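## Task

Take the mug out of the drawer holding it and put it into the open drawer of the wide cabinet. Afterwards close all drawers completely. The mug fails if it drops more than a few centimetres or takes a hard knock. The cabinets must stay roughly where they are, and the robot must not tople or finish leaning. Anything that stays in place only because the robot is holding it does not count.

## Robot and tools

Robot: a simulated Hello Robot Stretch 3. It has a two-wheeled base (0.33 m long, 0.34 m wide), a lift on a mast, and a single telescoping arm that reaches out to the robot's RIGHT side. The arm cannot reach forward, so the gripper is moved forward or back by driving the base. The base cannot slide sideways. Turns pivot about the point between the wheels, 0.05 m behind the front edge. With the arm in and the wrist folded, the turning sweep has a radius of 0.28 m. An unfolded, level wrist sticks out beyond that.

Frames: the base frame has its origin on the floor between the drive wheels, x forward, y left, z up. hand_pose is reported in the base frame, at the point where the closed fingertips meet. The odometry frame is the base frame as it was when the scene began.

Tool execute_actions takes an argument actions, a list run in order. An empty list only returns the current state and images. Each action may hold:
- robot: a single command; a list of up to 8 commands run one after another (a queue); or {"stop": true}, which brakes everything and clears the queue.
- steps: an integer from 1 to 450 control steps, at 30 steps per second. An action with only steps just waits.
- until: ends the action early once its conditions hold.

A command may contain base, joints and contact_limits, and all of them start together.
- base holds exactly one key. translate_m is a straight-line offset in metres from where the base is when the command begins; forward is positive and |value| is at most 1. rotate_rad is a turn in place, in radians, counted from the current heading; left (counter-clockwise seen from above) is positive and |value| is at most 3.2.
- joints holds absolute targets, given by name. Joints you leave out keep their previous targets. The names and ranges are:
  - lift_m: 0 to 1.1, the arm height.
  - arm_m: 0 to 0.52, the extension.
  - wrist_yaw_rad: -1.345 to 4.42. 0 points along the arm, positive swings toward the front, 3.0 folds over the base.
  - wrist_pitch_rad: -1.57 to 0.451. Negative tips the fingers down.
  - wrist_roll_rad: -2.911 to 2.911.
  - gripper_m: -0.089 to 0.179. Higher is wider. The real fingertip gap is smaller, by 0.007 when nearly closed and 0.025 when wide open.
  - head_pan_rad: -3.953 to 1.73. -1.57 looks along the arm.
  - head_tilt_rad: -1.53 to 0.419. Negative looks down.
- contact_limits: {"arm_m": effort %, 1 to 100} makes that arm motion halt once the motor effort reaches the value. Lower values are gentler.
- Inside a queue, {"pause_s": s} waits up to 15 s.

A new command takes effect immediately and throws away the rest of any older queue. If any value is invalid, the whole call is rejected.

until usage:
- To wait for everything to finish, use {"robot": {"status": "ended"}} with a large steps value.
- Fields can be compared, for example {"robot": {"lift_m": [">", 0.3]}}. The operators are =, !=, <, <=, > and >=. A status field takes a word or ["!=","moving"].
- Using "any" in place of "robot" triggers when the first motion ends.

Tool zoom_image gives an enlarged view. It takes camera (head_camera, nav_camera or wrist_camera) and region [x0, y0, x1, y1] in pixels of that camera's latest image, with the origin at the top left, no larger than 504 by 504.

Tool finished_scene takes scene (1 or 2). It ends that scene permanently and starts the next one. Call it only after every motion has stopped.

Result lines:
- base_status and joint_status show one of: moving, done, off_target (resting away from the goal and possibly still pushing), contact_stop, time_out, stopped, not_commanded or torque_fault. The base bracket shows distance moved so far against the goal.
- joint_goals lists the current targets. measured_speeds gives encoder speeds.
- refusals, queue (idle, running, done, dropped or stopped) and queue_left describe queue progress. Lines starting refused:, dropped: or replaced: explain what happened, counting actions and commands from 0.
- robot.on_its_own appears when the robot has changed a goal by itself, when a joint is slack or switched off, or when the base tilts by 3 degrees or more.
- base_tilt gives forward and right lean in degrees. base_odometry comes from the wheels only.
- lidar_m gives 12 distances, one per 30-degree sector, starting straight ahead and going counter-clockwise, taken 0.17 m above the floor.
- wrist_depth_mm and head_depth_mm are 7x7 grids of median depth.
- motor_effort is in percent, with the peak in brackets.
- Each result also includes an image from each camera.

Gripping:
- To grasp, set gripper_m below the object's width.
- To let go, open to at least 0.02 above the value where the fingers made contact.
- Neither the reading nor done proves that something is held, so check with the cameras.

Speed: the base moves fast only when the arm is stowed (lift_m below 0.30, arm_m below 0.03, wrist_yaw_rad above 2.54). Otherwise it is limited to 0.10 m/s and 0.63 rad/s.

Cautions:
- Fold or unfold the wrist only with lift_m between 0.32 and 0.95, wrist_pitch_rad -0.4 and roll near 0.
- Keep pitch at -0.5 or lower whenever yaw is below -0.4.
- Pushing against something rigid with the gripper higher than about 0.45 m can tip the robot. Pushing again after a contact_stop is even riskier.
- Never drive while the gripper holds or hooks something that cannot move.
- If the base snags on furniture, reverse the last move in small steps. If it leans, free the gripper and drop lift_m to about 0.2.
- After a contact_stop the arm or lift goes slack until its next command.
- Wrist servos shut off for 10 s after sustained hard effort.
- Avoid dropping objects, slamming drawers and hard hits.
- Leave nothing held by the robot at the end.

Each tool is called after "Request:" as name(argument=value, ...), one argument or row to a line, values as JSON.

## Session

Request:
execute_actions(
  actions=[],
)

Scene clock: 0.00 s.
robot.base_odometry: x=+0.000 y=+0.000 heading=+0.000 (m, m, rad; robot's odometry frame)
robot.turned_by_wheels: +0.000 (rad since the last result)
robot.turned_by_imu: +0.000 (rad since the last result)
robot.base_tilt: forward=+0.2 right=-1.6 (deg)
robot.lidar_m: 0.95 1.77 1.73 1.82 2.12 2.07 1.64 2.98 2.61 2.31 1.75 0.91
robot.head_depth_mm: 1684 1699 1682 1669 1628 1185 1184 / 1773 1793 1796 1783 1732 1254 1256 / 1861 1919 1909 1921 1898 1349 1330 / 1923 2058 2061 2043 2063 2065 2033 / 1922 2247 2228 2214 2247 2220 2193 / 1911 2320 2305 2275 2248 2242 2241 / 1904 2073 2021 1999 2006 2002 2000
robot.base_status: not_commanded
robot.joint_positions: lift_m=+0.601 arm_m=+0.000 wrist_yaw_rad=+2.816 wrist_pitch_rad=-0.366 wrist_roll_rad=-0.016 gripper_m=+0.037 head_pan_rad=-0.011 head_tilt_rad=-0.002
robot.joint_goals: lift_m=+0.601 arm_m=+0.000 wrist_yaw_rad=+2.816 wrist_pitch_rad=-0.366 wrist_roll_rad=-0.016 gripper_m=+0.037 head_pan_rad=-0.011 head_tilt_rad=-0.002
robot.joint_status: lift_m=not_commanded arm_m=not_commanded wrist_yaw_rad=not_commanded wrist_pitch_rad=not_commanded wrist_roll_rad=not_commanded gripper_m=not_commanded head_pan_rad=not_commanded head_tilt_rad=not_commanded
robot.measured_speeds: translate_m=+0.000 rotate_rad=+0.000 lift_m=+0.000 arm_m=+0.000 wrist_yaw_rad=+0.000 wrist_pitch_rad=+0.000 wrist_roll_rad=+0.000 head_pan_rad=+0.000 head_tilt_rad=+0.000
robot: refusals=0 queue=idle queue_left=0
robot.motor_effort: left_wheel=+0 right_wheel=+0 lift_m=+22 arm_m=+0 wrist_yaw_rad=+0 wrist_pitch_rad=+4 wrist_roll_rad=+0 gripper_m=+0 head_pan_rad=+1 head_tilt_rad=+2 (%)
robot.hand_pose: x=+0.0525 y=+0.0733 z=+0.6254 quat_wxyz=(+0.240, +0.701, +0.016, +0.671) (m; robot's base frame)
robot.wrist_depth_mm: - - - - - - - / - - - - - - - / - - - - - - - / - - - - - - - / - - - - - - - / 932 982 - 956 - - - / 803 - 804 827 842 895 867
pictures: head_camera (sideways: a quarter turn clockwise sets it upright), nav_camera (sideways: a quarter turn counterclockwise sets it upright), wrist_camera
camera_calibration (this result's frames):
head_camera: T_world_to_cam=[[0.0142825, 0.0413484, -0.999043, 1.31875], [-0.0483037, 0.998007, 0.0406149, -0.0532811], [0.998731, 0.0476774, 0.0162513, -0.0721347], [0, 0, 0, 1]] pos_world=[0.0506345, 0.00208611, 1.32082]
nav_camera: T_world_to_cam=[[0.0324159, -0.0503434, 0.998206, -1.25661], [-0.0124563, -0.998673, -0.0499625, 0.11221], [0.999397, -0.0108144, -0.033, -0.00778199], [0, 0, 0, 1]] pos_world=[0.0499092, 0.0487145, 1.25971]
wrist_camera: T_world_to_cam=[[0.943451, -0.325368, 0.0635223, -0.0754788], [-0.100059, -0.46216, -0.881133, 0.630734], [0.31605, 0.824951, -0.468582, 0.385694], [0, 0, 0, 1]] pos_world=[0.0124225, -0.0512363, 0.741285]
Images, in order (width x height): head_camera 896x504, nav_camera 672x504, wrist_camera 644x364.

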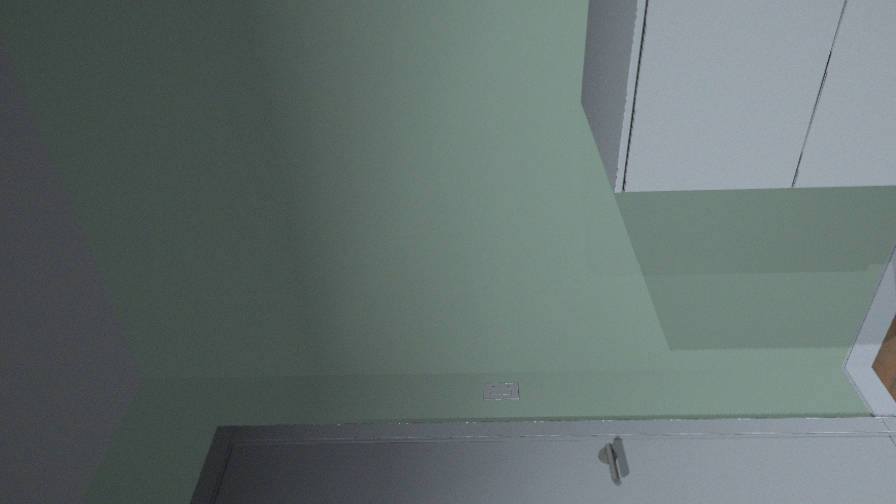

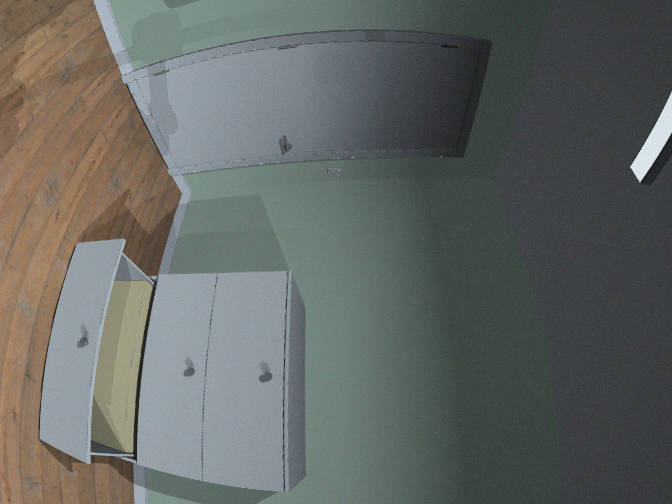

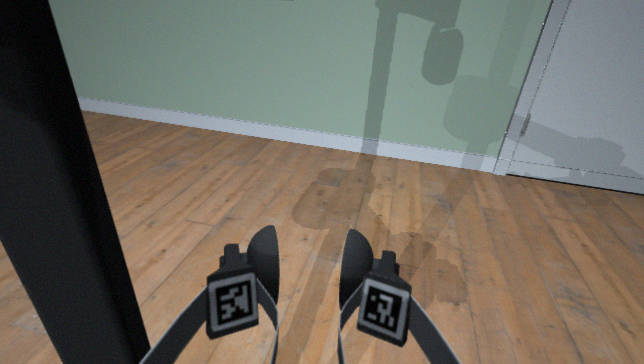

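Request:
execute_actions(
  actions=[
    {"robot":{"joints":{"head_pan_rad":-0.5,"head_tilt_rad":-0.75,"lift_m":0.28,"wrist_pitch_rad":-0.4}},"steps":60,"until":{"robot":{"head_tilt_rad_status":"done"}}},
  ],
)

Request:
execute_actions(
  actions=[
    {"robot":{"joints":{"head_pan_rad":-2.0,"head_tilt_rad":-0.4}},"steps":90,"until":{"robot":{"head_tilt_rad_status":"done"}}},
  ],
)

Request:
execute_actions(
  actions=[
    {"robot":{"joints":{"head_pan_rad":-3.2,"head_tilt_rad":-0.5}},"steps":90,"until":{"robot":{"head_tilt_rad_status":"done"}}},
  ],
)

Scene clock: 5.60 s.
robot.base_odometry: x=+0.000 y=+0.000 heading=+0.000 (m, m, rad; robot's odometry frame)
robot.turned_by_wheels: +0.000 (rad since the last result)
robot.turned_by_imu: -0.001 (rad since the last result)
robot.base_tilt: forward=+0.2 right=-1.6 (deg)
robot.lidar_m: 0.95 1.77 1.73 1.82 2.12 2.06 1.64 2.97 2.61 2.31 1.75 0.91
robot.head_depth_mm: 1397 1582 1824 1938 1593 1361 1184 / 1099 1167 1327 1531 1323 1359 1195 / 1101 1176 1336 1544 1346 1382 1200 / 1107 1195 1355 1573 1371 1386 1206 / 1134 1202 1374 1625 1384 1385 1208 / 1149 1219 1386 1615 1413 1394 1215 / 1174 1229 1416 1626 1435 1410 1219
robot.base_status: not_commanded
robot.joint_positions: lift_m=+0.525 arm_m=+0.000 wrist_yaw_rad=+2.816 wrist_pitch_rad=-0.411 wrist_roll_rad=-0.016 gripper_m=+0.037 head_pan_rad=-0.493 head_tilt_rad=-0.740
robot.joint_goals: lift_m=+0.280 arm_m=+0.000 wrist_yaw_rad=+2.816 wrist_pitch_rad=-0.400 wrist_roll_rad=-0.016 gripper_m=+0.037 head_pan_rad=-0.500 head_tilt_rad=-0.750
robot.joint_status: lift_m=moving arm_m=not_commanded wrist_yaw_rad=not_commanded wrist_pitch_rad=moving wrist_roll_rad=not_commanded gripper_m=not_commanded head_pan_rad=done head_tilt_rad=done
robot.measured_speeds: translate_m=+0.000 rotate_rad=+0.000 lift_m=-0.110 arm_m=+0.000 wrist_yaw_rad=+0.000 wrist_pitch_rad=+0.000 wrist_roll_rad=+0.000 head_pan_rad=+0.000 head_tilt_rad=+0.000
robot: refusals=0 queue=running queue_left=0
robot.motor_effort: left_wheel=+1(1) right_wheel=+0(0) lift_m=+11(21) arm_m=-1(0) wrist_yaw_rad=+1(0) wrist_pitch_rad=+5(6) wrist_roll_rad=+0(0) gripper_m=+1(1) head_pan_rad=-3(26) head_tilt_rad=-2(26) (%)
robot.hand_pose: x=+0.0508 y=+0.0682 z=+0.5389 quat_wxyz=(+0.255, +0.701, +0.033, +0.665) (m; robot's base frame)
robot.wrist_depth_mm: - - - - - - - / - - - - - - - / - - - - - - - / - - - - - - - / - - - - - - - / 791 820 - 861 870 904 905 / 684 - 698 741 710 762 770
pictures: head_camera (sideways: a quarter turn clockwise sets it upright), nav_camera (sideways: a quarter turn counterclockwise sets it upright), wrist_camera
camera_calibration (this result's frames):
head_camera: T_world_to_cam=[[-0.563977, 0.34998, -0.74796, 0.994512], [0.457597, 0.886421, 0.0697303, -0.0942165], [0.687412, -0.302938, -0.660071, 0.809937], [0, 0, 0, 1]] pos_world=[0.0472347, -0.0191829, 1.28504]
nav_camera: T_world_to_cam=[[0.58994, -0.373566, 0.715835, -0.891533], [-0.503334, -0.863352, -0.0357374, 0.0966414], [0.631368, -0.339221, -0.697354, 0.859011], [0, 0, 0, 1]] pos_world=[0.0322415, 0.0417842, 1.24068]
wrist_camera: T_world_to_cam=[[0.944369, -0.322649, 0.063757, -0.0703828], [-0.112778, -0.499791, -0.858772, 0.543064], [0.308947, 0.803808, -0.508375, 0.37319], [0, 0, 0, 1]] pos_world=[0.0124171, -0.0512636, 0.660577]
Images, in order (width x height): head_camera 896x504, nav_camera 672x504, wrist_camera 644x364.

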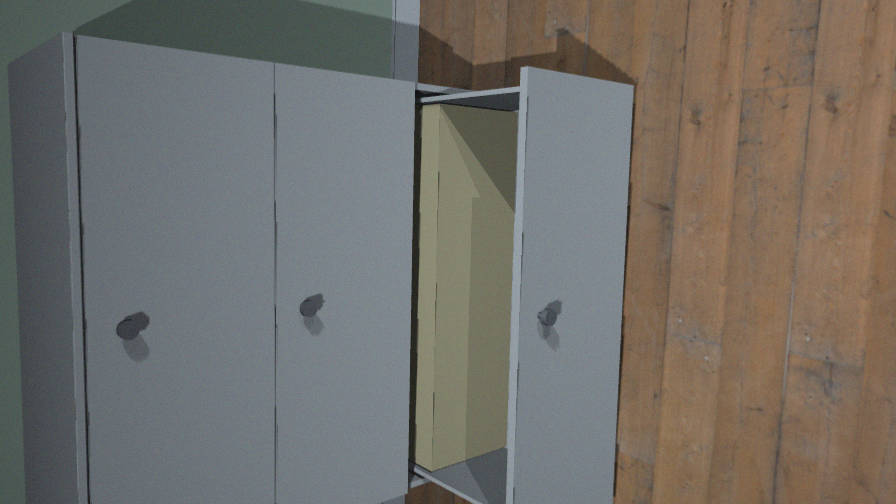

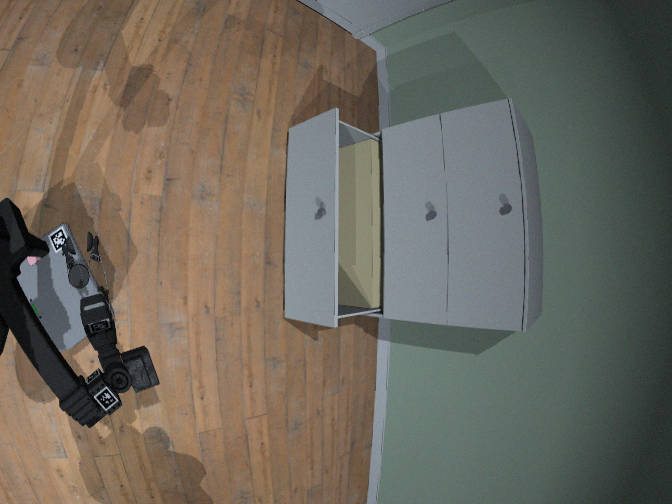

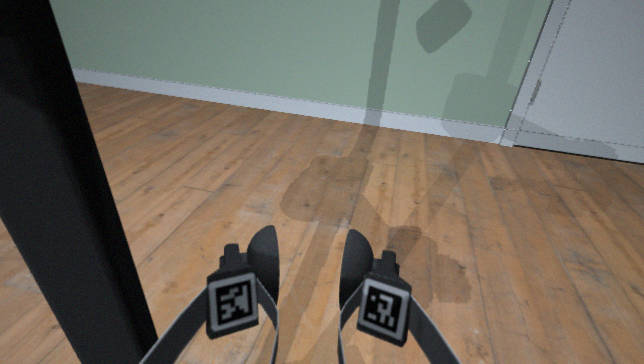

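Scene clock: 6.90 s.
robot.base_odometry: x=+0.000 y=+0.000 heading=+0.000 (m, m, rad; robot's odometry frame)
robot.turned_by_wheels: +0.000 (rad since the last result)
robot.turned_by_imu: +0.000 (rad since the last result)
robot.base_tilt: forward=+0.2 right=-1.6 (deg)
robot.lidar_m: 0.95 1.77 1.72 1.82 2.12 2.06 1.63 2.99 2.61 2.31 1.75 0.91
robot.head_depth_mm: 2551 2679 2827 3052 2362 1811 1460 / 2599 2793 2964 3079 2377 1821 1461 / 2668 2845 3030 3186 2430 1816 1463 / 2725 2890 3097 3209 2430 1829 1475 / 2785 2980 3075 2716 2437 1834 1487 / 2831 3032 3092 2653 2459 1851 1492 / 2897 3030 3228 3234 2464 1862 1501
robot.base_status: not_commanded
robot.joint_positions: lift_m=+0.382 arm_m=+0.000 wrist_yaw_rad=+2.816 wrist_pitch_rad=-0.411 wrist_roll_rad=-0.016 gripper_m=+0.037 head_pan_rad=-1.993 head_tilt_rad=-0.409
robot.joint_goals: lift_m=+0.280 arm_m=+0.000 wrist_yaw_rad=+2.816 wrist_pitch_rad=-0.400 wrist_roll_rad=-0.016 gripper_m=+0.037 head_pan_rad=-2.000 head_tilt_rad=-0.400
robot.joint_status: lift_m=moving arm_m=not_commanded wrist_yaw_rad=not_commanded wrist_pitch_rad=moving wrist_roll_rad=not_commanded gripper_m=not_commanded head_pan_rad=done head_tilt_rad=done
robot.measured_speeds: translate_m=+0.000 rotate_rad=+0.000 lift_m=-0.110 arm_m=+0.000 wrist_yaw_rad=+0.000 wrist_pitch_rad=+0.000 wrist_roll_rad=+0.000 head_pan_rad=+0.000 head_tilt_rad=+0.000
robot: refusals=0 queue=done queue_left=0
robot.motor_effort: left_wheel=+1(0) right_wheel=+0(0) lift_m=+12(12) arm_m=+0(0) wrist_yaw_rad=+0(1) wrist_pitch_rad=+4(3) wrist_roll_rad=+0(0) gripper_m=+0(1) head_pan_rad=-4(36) head_tilt_rad=+4(20) (%)
robot.hand_pose: x=+0.0508 y=+0.0681 z=+0.3959 quat_wxyz=(+0.255, +0.701, +0.033, +0.665) (m; robot's base frame)
robot.wrist_depth_mm: - - - - - - - / - - - - - - - / - - - - - - - / - 960 993 - - - - / - 762 803 791 845 826 840 / 598 631 - 663 692 685 708 / 533 - 537 565 560 585 601
pictures: head_camera (sideways: a quarter turn clockwise sets it upright), nav_camera (sideways: a quarter turn counterclockwise sets it upright), wrist_camera
camera_calibration (this result's frames):
head_camera: T_world_to_cam=[[0.194719, 0.332377, -0.922827, 1.2179], [0.925517, -0.37382, 0.0606468, -0.0852736], [-0.324813, -0.865901, -0.38041, 0.45225], [0, 0, 0, 1]] pos_world=[-0.0113301, -0.0450764, 1.30113]
nav_camera: T_world_to_cam=[[-0.219932, -0.367791, 0.903526, -1.1313], [-0.902353, 0.428624, -0.0451696, 0.111373], [-0.37066, -0.825234, -0.426145, 0.512284], [0, 0, 0, 1]] pos_world=[0.0415723, -0.0410644, 1.2455]
wrist_camera: T_world_to_cam=[[0.94437, -0.322646, 0.0637572, -0.0612652], [-0.112794, -0.499837, -0.858744, 0.420238], [0.308938, 0.80378, -0.508423, 0.300514], [0, 0, 0, 1]] pos_world=[0.012417, -0.0512637, 0.517571]
Images, in order (width x height): head_camera 896x504, nav_camera 672x504, wrist_camera 644x364.

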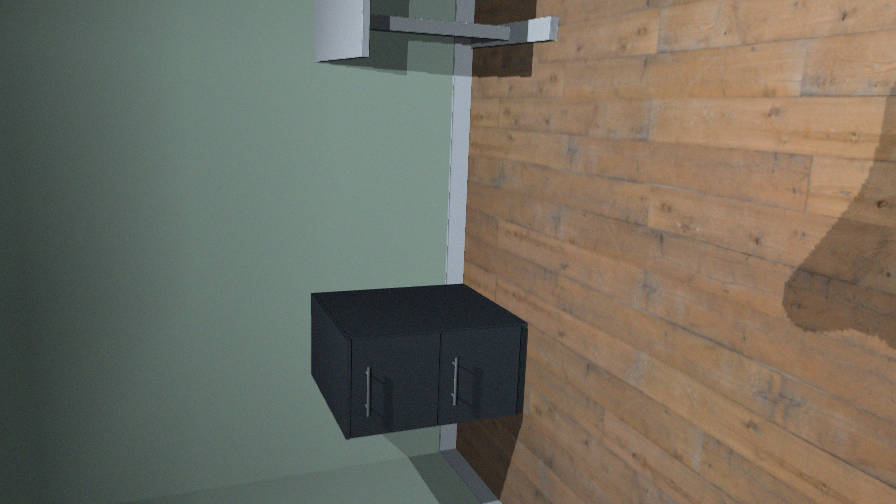

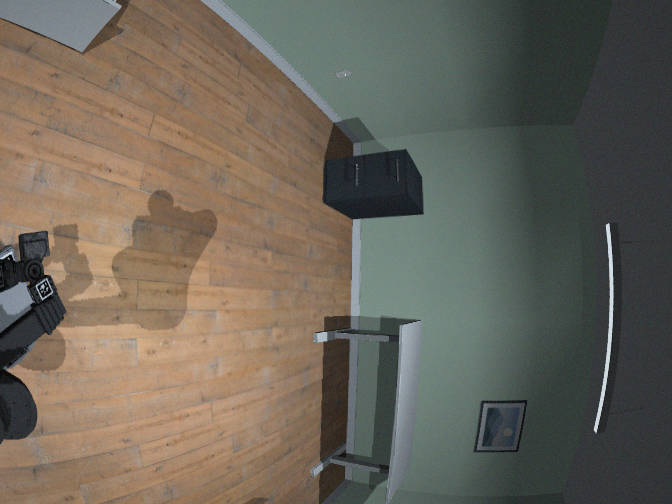

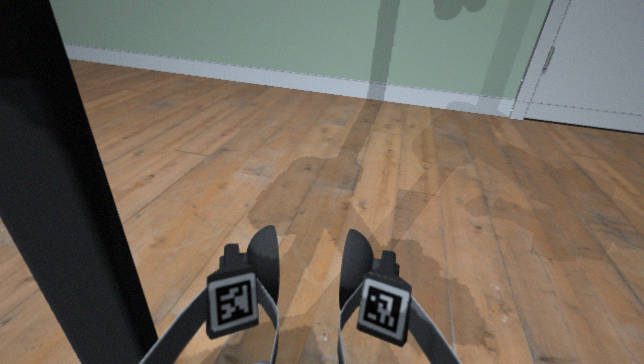

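Scene clock: 8.07 s.
robot.base_odometry: x=+0.000 y=+0.000 heading=+0.000 (m, m, rad; robot's odometry frame)
robot.turned_by_wheels: +0.000 (rad since the last result)
robot.turned_by_imu: +0.000 (rad since the last result)
robot.base_tilt: forward=+0.2 right=-1.5 (deg)
robot.lidar_m: 0.95 1.77 1.73 1.82 2.11 2.06 1.64 2.97 2.61 2.30 1.75 0.91
robot.head_depth_mm: 1807 1934 2089 2246 2089 1640 1359 / 1883 2041 2125 2075 2087 1647 1363 / 1987 2154 2216 1807 1954 1659 1376 / 2102 2276 2419 1869 1972 1698 1375 / 2235 2425 2656 2794 2127 1668 1386 / 2383 2599 2913 2961 2159 1683 1385 / 2568 2806 3079 3002 2171 1707 1409
robot.base_status: not_commanded
robot.joint_positions: lift_m=+0.281 arm_m=+0.000 wrist_yaw_rad=+2.816 wrist_pitch_rad=-0.413 wrist_roll_rad=-0.016 gripper_m=+0.037 head_pan_rad=-3.193 head_tilt_rad=-0.494
robot.joint_goals: lift_m=+0.280 arm_m=+0.000 wrist_yaw_rad=+2.816 wrist_pitch_rad=-0.400 wrist_roll_rad=-0.016 gripper_m=+0.037 head_pan_rad=-3.200 head_tilt_rad=-0.500
robot.joint_status: lift_m=moving arm_m=not_commanded wrist_yaw_rad=not_commanded wrist_pitch_rad=moving wrist_roll_rad=not_commanded gripper_m=not_commanded head_pan_rad=done head_tilt_rad=done
robot.measured_speeds: translate_m=+0.000 rotate_rad=+0.000 lift_m=-0.009 arm_m=+0.000 wrist_yaw_rad=+0.000 wrist_pitch_rad=+0.000 wrist_roll_rad=+0.000 head_pan_rad=+0.000 head_tilt_rad=+0.000
robot: refusals=0 queue=done queue_left=0
robot.motor_effort: left_wheel=+0(0) right_wheel=+0(1) lift_m=+13(12) arm_m=-1(0) wrist_yaw_rad=+1(0) wrist_pitch_rad=+5(4) wrist_roll_rad=+0(0) gripper_m=+1(0) head_pan_rad=-3(36) head_tilt_rad=-1(9) (%)
robot.hand_pose: x=+0.0507 y=+0.0680 z=+0.2945 quat_wxyz=(+0.255, +0.701, +0.033, +0.665) (m; robot's base frame)
robot.wrist_depth_mm: - - - - - - - / - - - - - - - / - 993 - - - - - / - 759 791 791 841 846 884 / - 609 652 641 660 672 686 / 490 516 - 529 552 550 560 / 440 - - 457 451 467 475
pictures: head_camera (sideways: a quarter turn clockwise sets it upright), nav_camera (sideways: a quarter turn counterclockwise sets it upright), wrist_camera
camera_calibration (this result's frames):
head_camera: T_world_to_cam=[[0.457082, -0.0649675, -0.887049, 1.16962], [-0.0182913, -0.997804, 0.063654, -0.0834245], [-0.889236, -0.0128698, -0.457267, 0.555706], [0, 0, 0, 1]] pos_world=[-0.0419863, -0.000101903, 1.29693]
nav_camera: T_world_to_cam=[[-0.497439, 0.0755415, 0.864204, -1.07831], [0.0762408, 0.996154, -0.043191, 0.102822], [-0.864142, 0.0444027, -0.501285, 0.613066], [0, 0, 0, 1]] pos_world=[-0.0144584, -0.0481912, 1.24365]
wrist_camera: T_world_to_cam=[[0.944394, -0.322574, 0.0637615, -0.0548108], [-0.113125, -0.500816, -0.85813, 0.333021], [0.308743, 0.8032, -0.509459, 0.249463], [0, 0, 0, 1]] pos_world=[0.012416, -0.0512671, 0.416361]
Images, in order (width x height): head_camera 896x504, nav_camera 672x504, wrist_camera 644x364.

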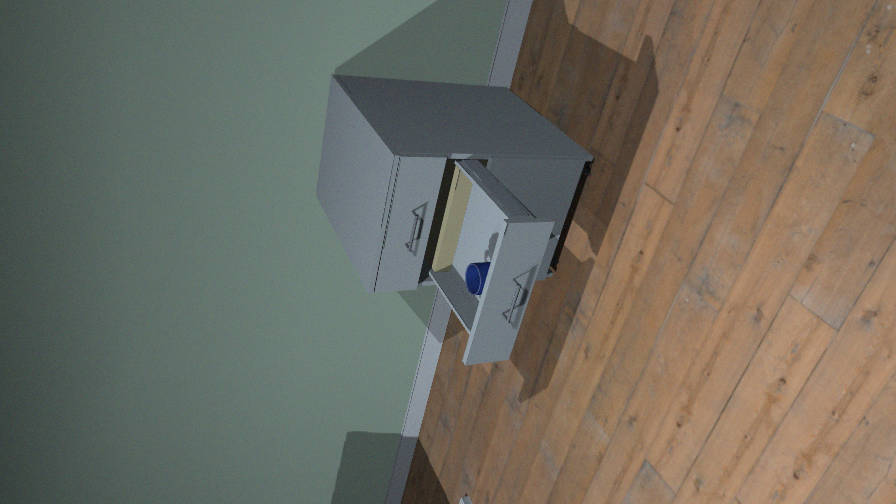

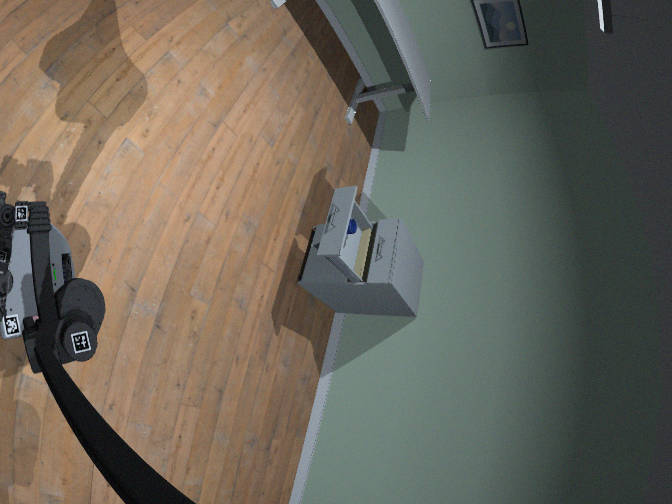

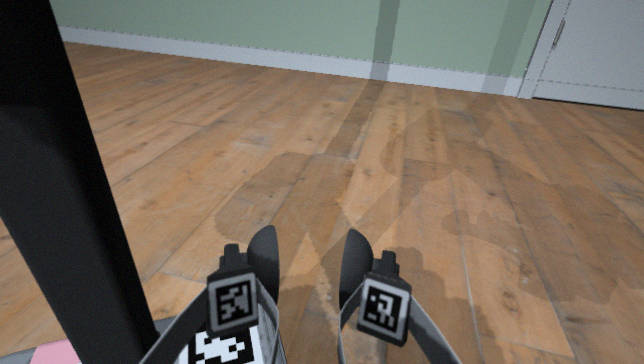

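Request:
zoom_image(
  camera="head_camera",
  region=[300, 60, 620, 380],
)

Region (300, 60, 620, 380) of head_camera's 896x504 image, scaled by 1.575, with more detail than that image has.

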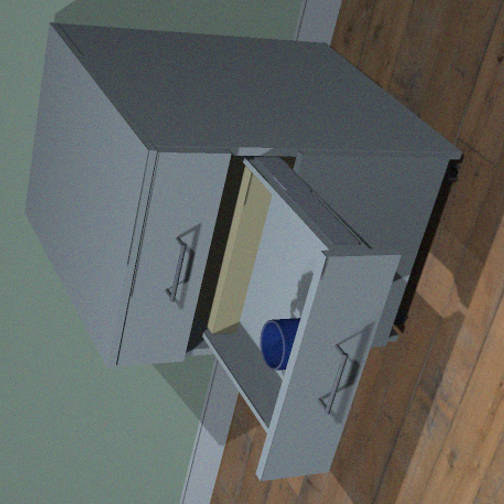

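Request:
execute_actions(
  actions=[
    {"robot":{"base":{"rotate_rad":0.305}},"steps":60,"until":{"robot":{"base_status":["!=","moving"]}}},
    {"robot":{"base":{"translate_m":-1.0},"joints":{"head_pan_rad":-1.57,"head_tilt_rad":-0.95}},"steps":150,"until":{"robot":{"translate_m":["<=",-0.4]}}},
    {"robot":{"base":{"translate_m":-0.82}},"steps":200,"until":{"robot":{"base_status":["!=","moving"]}}},
    {"robot":{"base":{"rotate_rad":-2.398},"joints":{"lift_m":0.72}},"steps":100,"until":{"robot":{"lift_m":[">",0.33]}}},
    {"robot":{"joints":{"wrist_pitch_rad":-1.57,"wrist_yaw_rad":2.6}},"steps":100,"until":{"robot":{"wrist_pitch_rad":["<",-1.3]}}},
    {"robot":{"joints":{"wrist_yaw_rad":0.0,"wrist_roll_rad":0.0,"gripper_m":0.13}},"steps":200,"until":{"robot":{"status":"ended"}}},
  ],
)

Scene clock: 75.60 s.
robot.base_odometry: x=-1.170 y=-0.368 heading=-2.093 (m, m, rad; robot's odometry frame)
robot.turned_by_wheels: -2.093 (rad since the last result)
robot.turned_by_imu: -2.125 (rad since the last result)
robot.base_tilt: forward=+0.1 right=-1.6 (deg)
robot.lidar_m: 1.72 2.18 2.14 2.49 2.12 2.74 2.66 1.73 0.71 0.69 1.34 1.77
robot.head_depth_mm: 1157 1127 915 1060 960 - - / 1167 1100 922 1063 972 - - / 1173 1113 931 1075 938 880 - / 1187 1126 940 1058 982 1218 1150 / 1193 1377 1578 1596 1410 1250 1139 / 1206 1400 1665 1655 1446 1277 1146 / 1211 1397 1681 1667 1450 1282 1147
robot.base_status: done (rotate_rad -2.3979 of -2.3980)
robot.joint_positions: lift_m=+0.719 arm_m=+0.000 wrist_yaw_rad=+0.003 wrist_pitch_rad=-1.558 wrist_roll_rad=-0.003 gripper_m=+0.130 head_pan_rad=-1.577 head_tilt_rad=-0.939
robot.joint_goals: lift_m=+0.720 arm_m=+0.000 wrist_yaw_rad=+0.000 wrist_pitch_rad=-1.570 wrist_roll_rad=+0.000 gripper_m=+0.130 head_pan_rad=-1.570 head_tilt_rad=-0.950
robot.joint_status: lift_m=done arm_m=not_commanded wrist_yaw_rad=done wrist_pitch_rad=done wrist_roll_rad=done gripper_m=done head_pan_rad=done head_tilt_rad=done
robot.measured_speeds: translate_m=+0.000 rotate_rad=+0.000 lift_m=+0.000 arm_m=+0.000 wrist_yaw_rad=+0.000 wrist_pitch_rad=+0.000 wrist_roll_rad=+0.000 head_pan_rad=+0.000 head_tilt_rad=+0.000
robot: refusals=0 queue=done queue_left=0
robot.motor_effort: left_wheel=+2(7) right_wheel=-1(7) lift_m=+31(31) arm_m=-1(0) wrist_yaw_rad=-2(4) wrist_pitch_rad=-3(4) wrist_roll_rad=+2(4) gripper_m=+1(97) head_pan_rad=+3(38) head_tilt_rad=-3(21) (%)
robot.hand_pose: x=-0.0217 y=-0.1245 z=+0.6016 quat_wxyz=(+0.505, +0.498, -0.501, -0.496) (m; robot's base frame)
robot.wrist_depth_mm: 720 726 729 723 723 752 753 / 734 742 746 734 765 763 766 / 737 745 763 750 779 756 758 / 768 762 757 - 776 789 797 / 765 774 781 - - 814 816 / 763 - 814 - - 827 832 / 794 790 819 828 840 851 848
pictures: head_camera (sideways: a quarter turn clockwise sets it upright), nav_camera (sideways: a quarter turn counterclockwise sets it upright), wrist_camera
camera_calibration (this result's frames):
head_camera: T_world_to_cam=[[0.0461632, 0.796638, -0.602691, 0.801491], [0.997429, -0.00365652, 0.0715649, -0.0998798], [0.0548076, -0.604446, -0.794759, 0.988956], [0, 0, 0, 1]] pos_world=[0.0084213, -0.0410935, 1.27618]
nav_camera: T_world_to_cam=[[-0.0548169, -0.823619, 0.564488, -0.690398], [-0.99849, 0.0471664, -0.0281441, 0.0897679], [-0.00344484, -0.565179, -0.824961, 1.02882], [0, 0, 0, 1]] pos_world=[0.0553311, 0.00860662, 1.24098]
wrist_camera: T_world_to_cam=[[-0.9985, -0.0458438, 0.0299385, -0.0554379], [-0.0422683, 0.992949, 0.110748, 0.0965411], [-0.0348045, 0.109317, -0.993397, 0.780198], [0, 0, 0, 1]] pos_world=[-0.0241197, -0.183691, 0.766015]
Images, in order (width x height): head_camera 896x504, nav_camera 672x504, wrist_camera 644x364.

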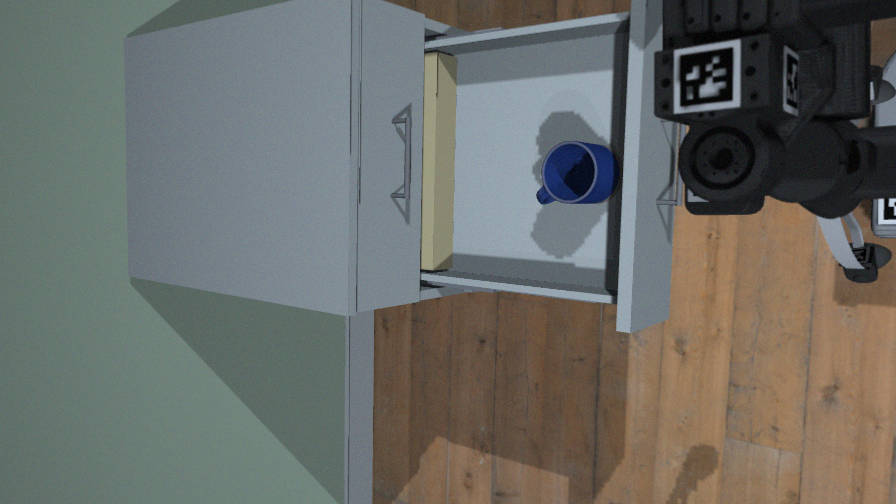

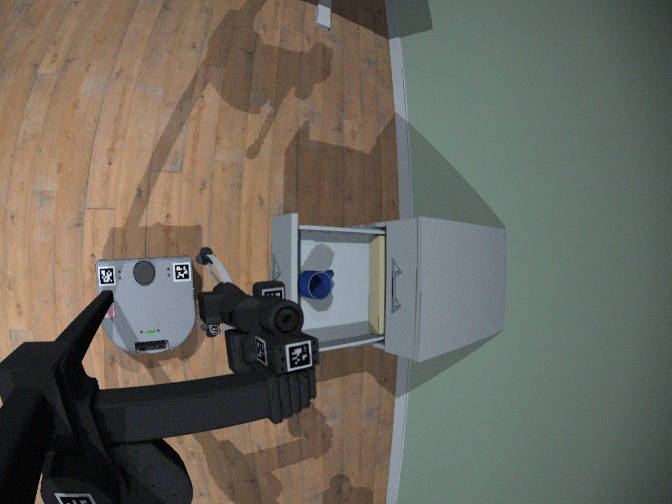

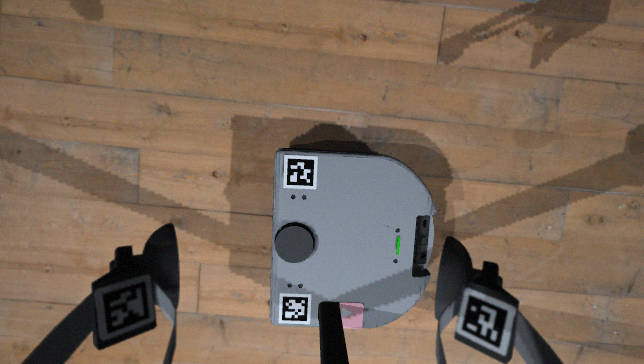

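Request:
execute_actions(
  actions=[
    {"robot":{"base":{"translate_m":-0.014},"joints":{"arm_m":0.337,"lift_m":0.67,"gripper_m":0.14}},"steps":200,"until":{"robot":{"status":"ended"}}},
  ],
)

Scene clock: 86.87 s.
robot.base_odometry: x=-1.163 y=-0.356 heading=-2.093 (m, m, rad; robot's odometry frame)
robot.turned_by_wheels: +0.000 (rad since the last result)
robot.turned_by_imu: -0.001 (rad since the last result)
robot.base_tilt: forward=+0.2 right=-1.5 (deg)
robot.lidar_m: 1.73 2.18 2.16 2.49 2.08 2.73 2.66 1.73 0.71 0.69 1.34 1.79
robot.head_depth_mm: 1160 1195 932 1538 - - 1115 / 1169 1092 969 1080 956 1208 1132 / 1175 1114 976 - 941 1211 1140 / 1184 1128 943 1076 978 1219 1136 / 1187 1349 1524 1599 1398 1244 1138 / 1200 1392 1679 1661 1436 1272 1147 / 1202 1410 1685 1670 1444 1286 1149
robot.base_status: done (translate_m -0.0140 of -0.0140)
robot.joint_positions: lift_m=+0.671 arm_m=+0.337 wrist_yaw_rad=+0.001 wrist_pitch_rad=-1.558 wrist_roll_rad=-0.002 gripper_m=+0.140 head_pan_rad=-1.577 head_tilt_rad=-0.939
robot.joint_goals: lift_m=+0.670 arm_m=+0.337 wrist_yaw_rad=+0.000 wrist_pitch_rad=-1.570 wrist_roll_rad=+0.000 gripper_m=+0.140 head_pan_rad=-1.570 head_tilt_rad=-0.950
robot.joint_status: lift_m=done arm_m=done wrist_yaw_rad=done wrist_pitch_rad=done wrist_roll_rad=done gripper_m=done head_pan_rad=done head_tilt_rad=done
robot.measured_speeds: translate_m=+0.000 rotate_rad=+0.000 lift_m=+0.000 arm_m=+0.000 wrist_yaw_rad=+0.000 wrist_pitch_rad=+0.000 wrist_roll_rad=+0.000 head_pan_rad=+0.000 head_tilt_rad=+0.000
robot: refusals=0 queue=done queue_left=0
robot.motor_effort: left_wheel=+2(4) right_wheel=-2(5) lift_m=+12(30) arm_m=+2(3) wrist_yaw_rad=-1(3) wrist_pitch_rad=-2(3) wrist_roll_rad=+1(2) gripper_m=+1(55) head_pan_rad=+3(3) head_tilt_rad=-3(3) (%)
robot.hand_pose: x=-0.0216 y=-0.4608 z=+0.5527 quat_wxyz=(+0.504, +0.498, -0.502, -0.497) (m; robot's base frame)
robot.wrist_depth_mm: 662 297 299 303 305 303 284 / 681 287 311 306 307 314 286 / 693 288 309 316 316 317 723 / 711 301 317 315 321 319 736 / 721 305 323 293 328 325 745 / 719 - 306 308 332 293 786 / 747 222 226 236 249 243 782
pictures: head_camera (sideways: a quarter turn clockwise sets it upright), nav_camera (sideways: a quarter turn counterclockwise sets it upright), wrist_camera
camera_calibration (this result's frames):
head_camera: T_world_to_cam=[[0.0461631, 0.796638, -0.602691, 0.801491], [0.997429, -0.0036564, 0.0715649, -0.0998798], [0.0548077, -0.604446, -0.794759, 0.988956], [0, 0, 0, 1]] pos_world=[0.0084213, -0.0410935, 1.27618]
nav_camera: T_world_to_cam=[[-0.0548168, -0.823619, 0.564488, -0.690398], [-0.99849, 0.0471663, -0.0281441, 0.0897679], [-0.00344477, -0.565179, -0.824961, 1.02882], [0, 0, 0, 1]] pos_world=[0.0553311, 0.00860662, 1.24098]
wrist_camera: T_world_to_cam=[[-0.998616, -0.043275, 0.0299005, -0.068149], [-0.039693, 0.992975, 0.111467, 0.43556], [-0.0345142, 0.110126, -0.993318, 0.768749], [0, 0, 0, 1]] pos_world=[-0.0242332, -0.520109, 0.7171]
Images, in order (width x height): head_camera 896x504, nav_camera 672x504, wrist_camera 644x364.

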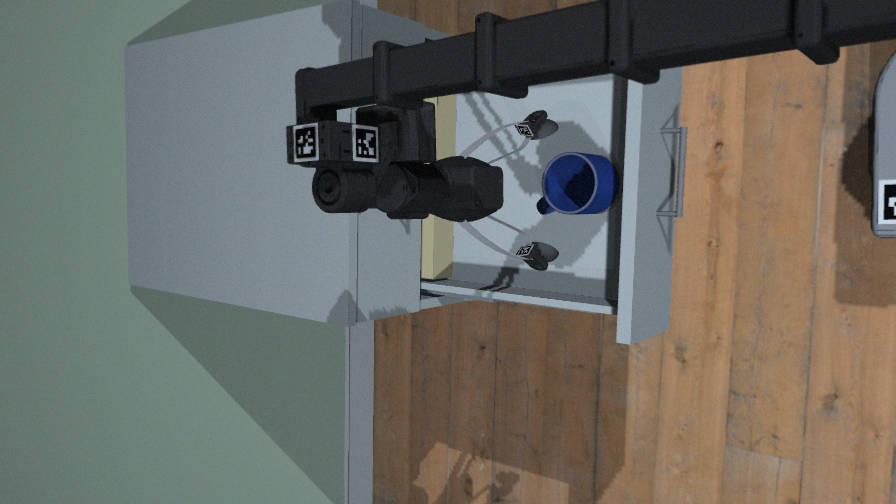

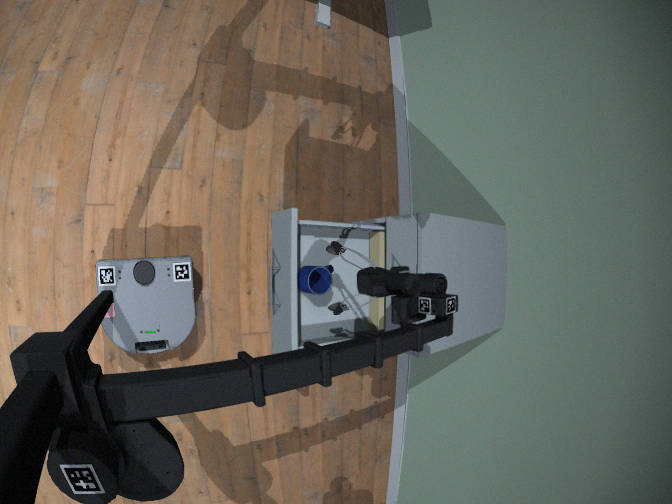

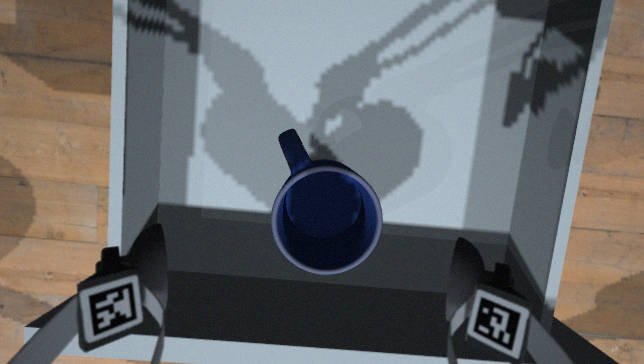

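Request:
execute_actions(
  actions=[
    {"robot":{"base":{"translate_m":-0.012},"joints":{"arm_m":0.341,"lift_m":0.572}},"steps":200,"until":{"robot":{"status":"ended"}}},
  ],
)

Scene clock: 104.37 s.
robot.base_odometry: x=-1.157 y=-0.346 heading=-2.093 (m, m, rad; robot's odometry frame)
robot.turned_by_wheels: +0.000 (rad since the last result)
robot.turned_by_imu: -0.001 (rad since the last result)
robot.base_tilt: forward=+0.1 right=-1.5 (deg)
robot.lidar_m: 1.74 2.18 2.16 2.46 2.05 2.71 2.64 1.73 0.71 0.69 1.34 1.80
robot.head_depth_mm: 1157 1254 934 1494 1393 1199 - / 1165 1105 924 - 949 1215 1119 / 1173 1117 931 - 919 1217 1143 / 1175 1126 941 1078 985 1225 1134 / 1190 1343 1014 1561 1366 1232 1137 / 1201 1398 1656 1643 1446 1282 1149 / 1205 1407 1691 1655 1445 1276 1150
robot.base_status: done (translate_m -0.0120 of -0.0120)
robot.joint_positions: lift_m=+0.573 arm_m=+0.341 wrist_yaw_rad=+0.001 wrist_pitch_rad=-1.559 wrist_roll_rad=-0.002 gripper_m=+0.140 head_pan_rad=-1.577 head_tilt_rad=-0.939
robot.joint_goals: lift_m=+0.572 arm_m=+0.341 wrist_yaw_rad=+0.000 wrist_pitch_rad=-1.570 wrist_roll_rad=+0.000 gripper_m=+0.140 head_pan_rad=-1.570 head_tilt_rad=-0.950
robot.joint_status: lift_m=done arm_m=done wrist_yaw_rad=done wrist_pitch_rad=done wrist_roll_rad=done gripper_m=done head_pan_rad=done head_tilt_rad=done
robot.measured_speeds: translate_m=+0.000 rotate_rad=+0.000 lift_m=+0.000 arm_m=+0.000 wrist_yaw_rad=+0.000 wrist_pitch_rad=+0.000 wrist_roll_rad=+0.000 head_pan_rad=+0.000 head_tilt_rad=+0.000
robot: refusals=0 queue=done queue_left=0
robot.motor_effort: left_wheel=+3(3) right_wheel=-1(6) lift_m=+12(10) arm_m=+2(2) wrist_yaw_rad=+0(1) wrist_pitch_rad=-2(2) wrist_roll_rad=+1(1) gripper_m=+0(1) head_pan_rad=+4(3) head_tilt_rad=-3(3) (%)
robot.hand_pose: x=-0.0216 y=-0.4647 z=+0.4548 quat_wxyz=(+0.504, +0.498, -0.502, -0.497) (m; robot's base frame)
robot.wrist_depth_mm: 193 204 206 207 209 210 212 / 196 208 209 211 213 214 215 / 200 211 211 215 216 218 218 / 205 216 216 213 221 223 222 / 209 221 215 215 223 227 216 / 211 - 178 206 229 233 215 / - 216 211 158 234 235 210
pictures: head_camera (sideways: a quarter turn clockwise sets it upright), nav_camera (sideways: a quarter turn counterclockwise sets it upright), wrist_camera
camera_calibration (this result's frames):
head_camera: T_world_to_cam=[[0.0461632, 0.796638, -0.602691, 0.801491], [0.997429, -0.00365653, 0.0715649, -0.0998798], [0.0548076, -0.604445, -0.794759, 0.988956], [0, 0, 0, 1]] pos_world=[0.0084213, -0.0410935, 1.27618]
nav_camera: T_world_to_cam=[[-0.0548169, -0.823619, 0.564488, -0.690397], [-0.99849, 0.0471664, -0.0281441, 0.0897679], [-0.00344484, -0.565179, -0.824961, 1.02882], [0, 0, 0, 1]] pos_world=[0.0553311, 0.00860663, 1.24098]
wrist_camera: T_world_to_cam=[[-0.998616, -0.0432798, 0.0298938, -0.0653901], [-0.0396931, 0.992957, 0.111625, 0.450338], [-0.0345144, 0.110284, -0.993301, 0.671924], [0, 0, 0, 1]] pos_world=[-0.0242332, -0.524099, 0.619109]
Images, in order (width x height): head_camera 896x504, nav_camera 672x504, wrist_camera 644x364.

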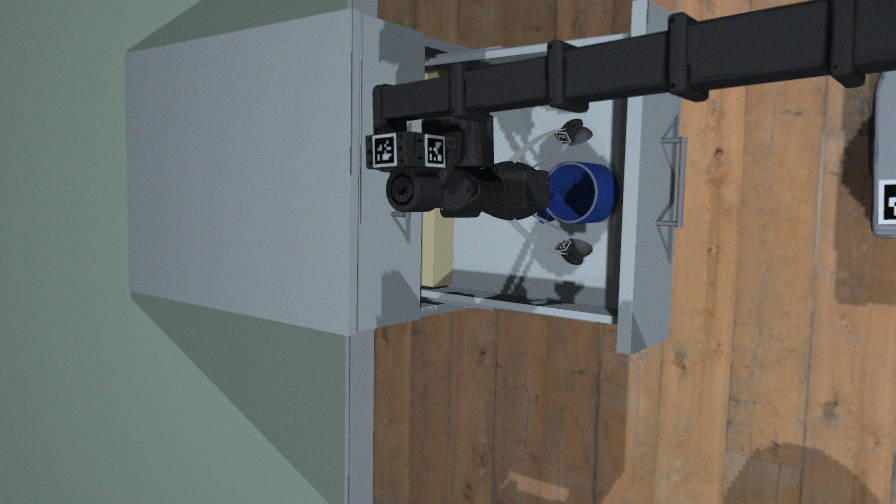

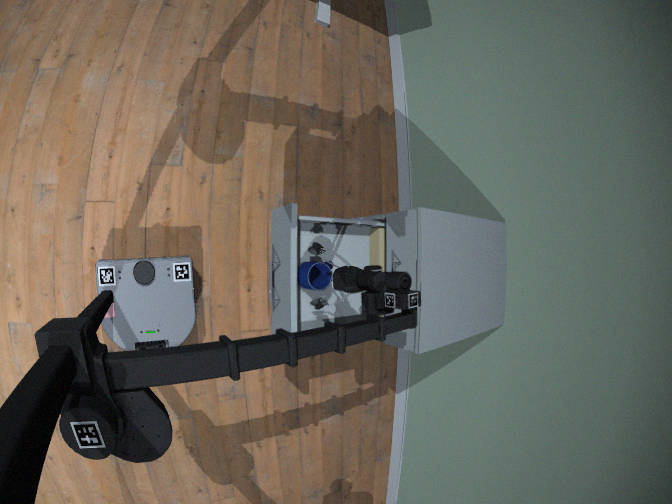

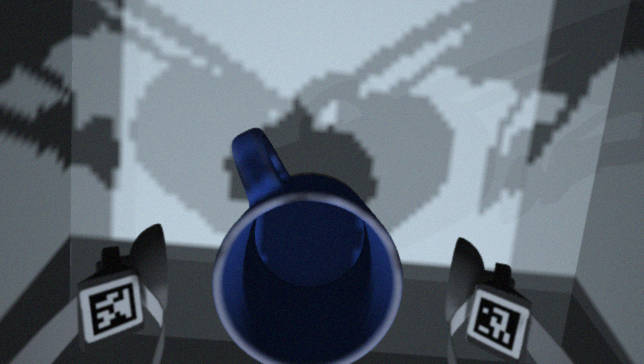

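Request:
execute_actions(
  actions=[
    {"robot":{"joints":{"lift_m":0.566,"gripper_m":0.062}},"steps":90,"until":{"robot":{"status":"ended"}}},
  ],
)

Scene clock: 113.37 s.
robot.base_odometry: x=-1.157 y=-0.346 heading=-2.093 (m, m, rad; robot's odometry frame)
robot.turned_by_wheels: +0.000 (rad since the last result)
robot.turned_by_imu: -0.001 (rad since the last result)
robot.base_tilt: forward=+0.1 right=-1.6 (deg)
robot.lidar_m: 1.74 2.18 2.16 2.45 2.06 2.70 2.64 1.73 0.71 0.69 1.34 1.79
robot.head_depth_mm: 1162 1258 937 1494 1393 1205 - / 1158 1093 921 - 963 1208 1123 / 1171 1113 928 - 913 1216 1135 / 1178 1125 939 1079 984 1215 1128 / 1193 1353 1014 1566 1379 1227 1144 / 1202 1396 1668 1649 1430 1278 1144 / 1207 1404 1677 1653 1446 1287 1150
robot.base_status: done (translate_m -0.0120 of -0.0120)
robot.joint_positions: lift_m=+0.566 arm_m=+0.341 wrist_yaw_rad=+0.001 wrist_pitch_rad=-1.559 wrist_roll_rad=-0.002 gripper_m=+0.063 head_pan_rad=-1.577 head_tilt_rad=-0.939
robot.joint_goals: lift_m=+0.566 arm_m=+0.341 wrist_yaw_rad=+0.000 wrist_pitch_rad=-1.570 wrist_roll_rad=+0.000 gripper_m=+0.062 head_pan_rad=-1.570 head_tilt_rad=-0.950
robot.joint_status: lift_m=done arm_m=done wrist_yaw_rad=done wrist_pitch_rad=done wrist_roll_rad=done gripper_m=done head_pan_rad=done head_tilt_rad=done
robot.measured_speeds: translate_m=+0.000 rotate_rad=+0.000 lift_m=+0.000 arm_m=+0.000 wrist_yaw_rad=+0.000 wrist_pitch_rad=+0.000 wrist_roll_rad=+0.000 head_pan_rad=+0.000 head_tilt_rad=+0.000
robot: refusals=0 queue=done queue_left=0
robot.motor_effort: left_wheel=+2(3) right_wheel=-1(1) lift_m=+14(13) arm_m=+2(3) wrist_yaw_rad=-1(1) wrist_pitch_rad=-2(2) wrist_roll_rad=+1(1) gripper_m=-13(97) head_pan_rad=+4(3) head_tilt_rad=-3(3) (%)
robot.hand_pose: x=-0.0216 y=-0.4647 z=+0.4487 quat_wxyz=(+0.504, +0.498, -0.502, -0.497) (m; robot's base frame)
robot.wrist_depth_mm: 193 197 200 201 204 205 206 / 198 201 201 205 207 208 209 / 200 205 206 210 211 213 215 / 204 210 210 206 215 215 217 / 208 213 205 207 219 221 220 / 214 217 168 209 150 224 212 / 206 213 153 158 228 231 211
pictures: head_camera (sideways: a quarter turn clockwise sets it upright), nav_camera (sideways: a quarter turn counterclockwise sets it upright), wrist_camera
camera_calibration (this result's frames):
head_camera: T_world_to_cam=[[0.0461631, 0.796638, -0.602691, 0.801491], [0.997429, -0.0036564, 0.0715649, -0.0998798], [0.0548077, -0.604446, -0.794759, 0.988956], [0, 0, 0, 1]] pos_world=[0.0084213, -0.0410935, 1.27618]
nav_camera: T_world_to_cam=[[-0.0548168, -0.823619, 0.564488, -0.690398], [-0.99849, 0.0471663, -0.0281441, 0.0897679], [-0.00344477, -0.565179, -0.824961, 1.02882], [0, 0, 0, 1]] pos_world=[0.0553311, 0.00860662, 1.24098]
wrist_camera: T_world_to_cam=[[-0.998616, -0.0432776, 0.0298938, -0.0652075], [-0.0396909, 0.992957, 0.111625, 0.451017], [-0.0345141, 0.110284, -0.993301, 0.665891], [0, 0, 0, 1]] pos_world=[-0.0242333, -0.524099, 0.613034]
Images, in order (width x height): head_camera 896x504, nav_camera 672x504, wrist_camera 644x364.

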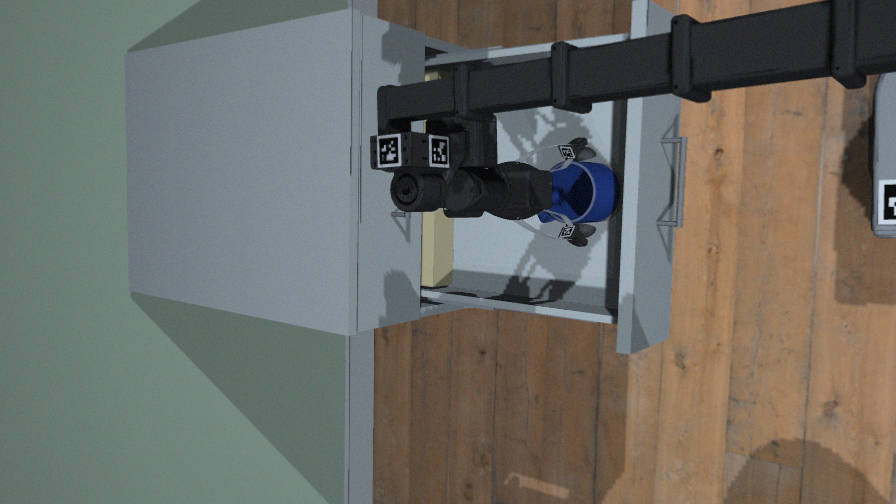

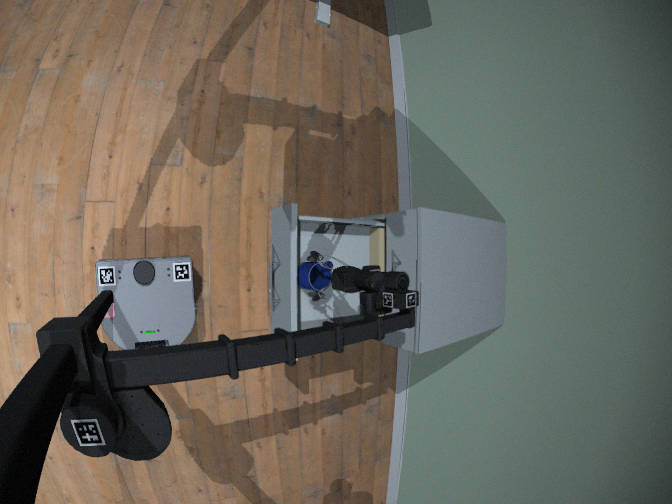

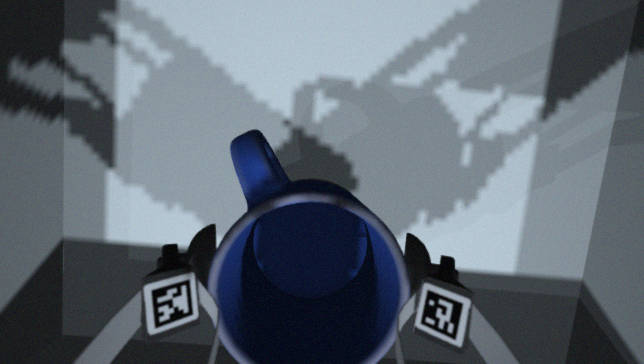

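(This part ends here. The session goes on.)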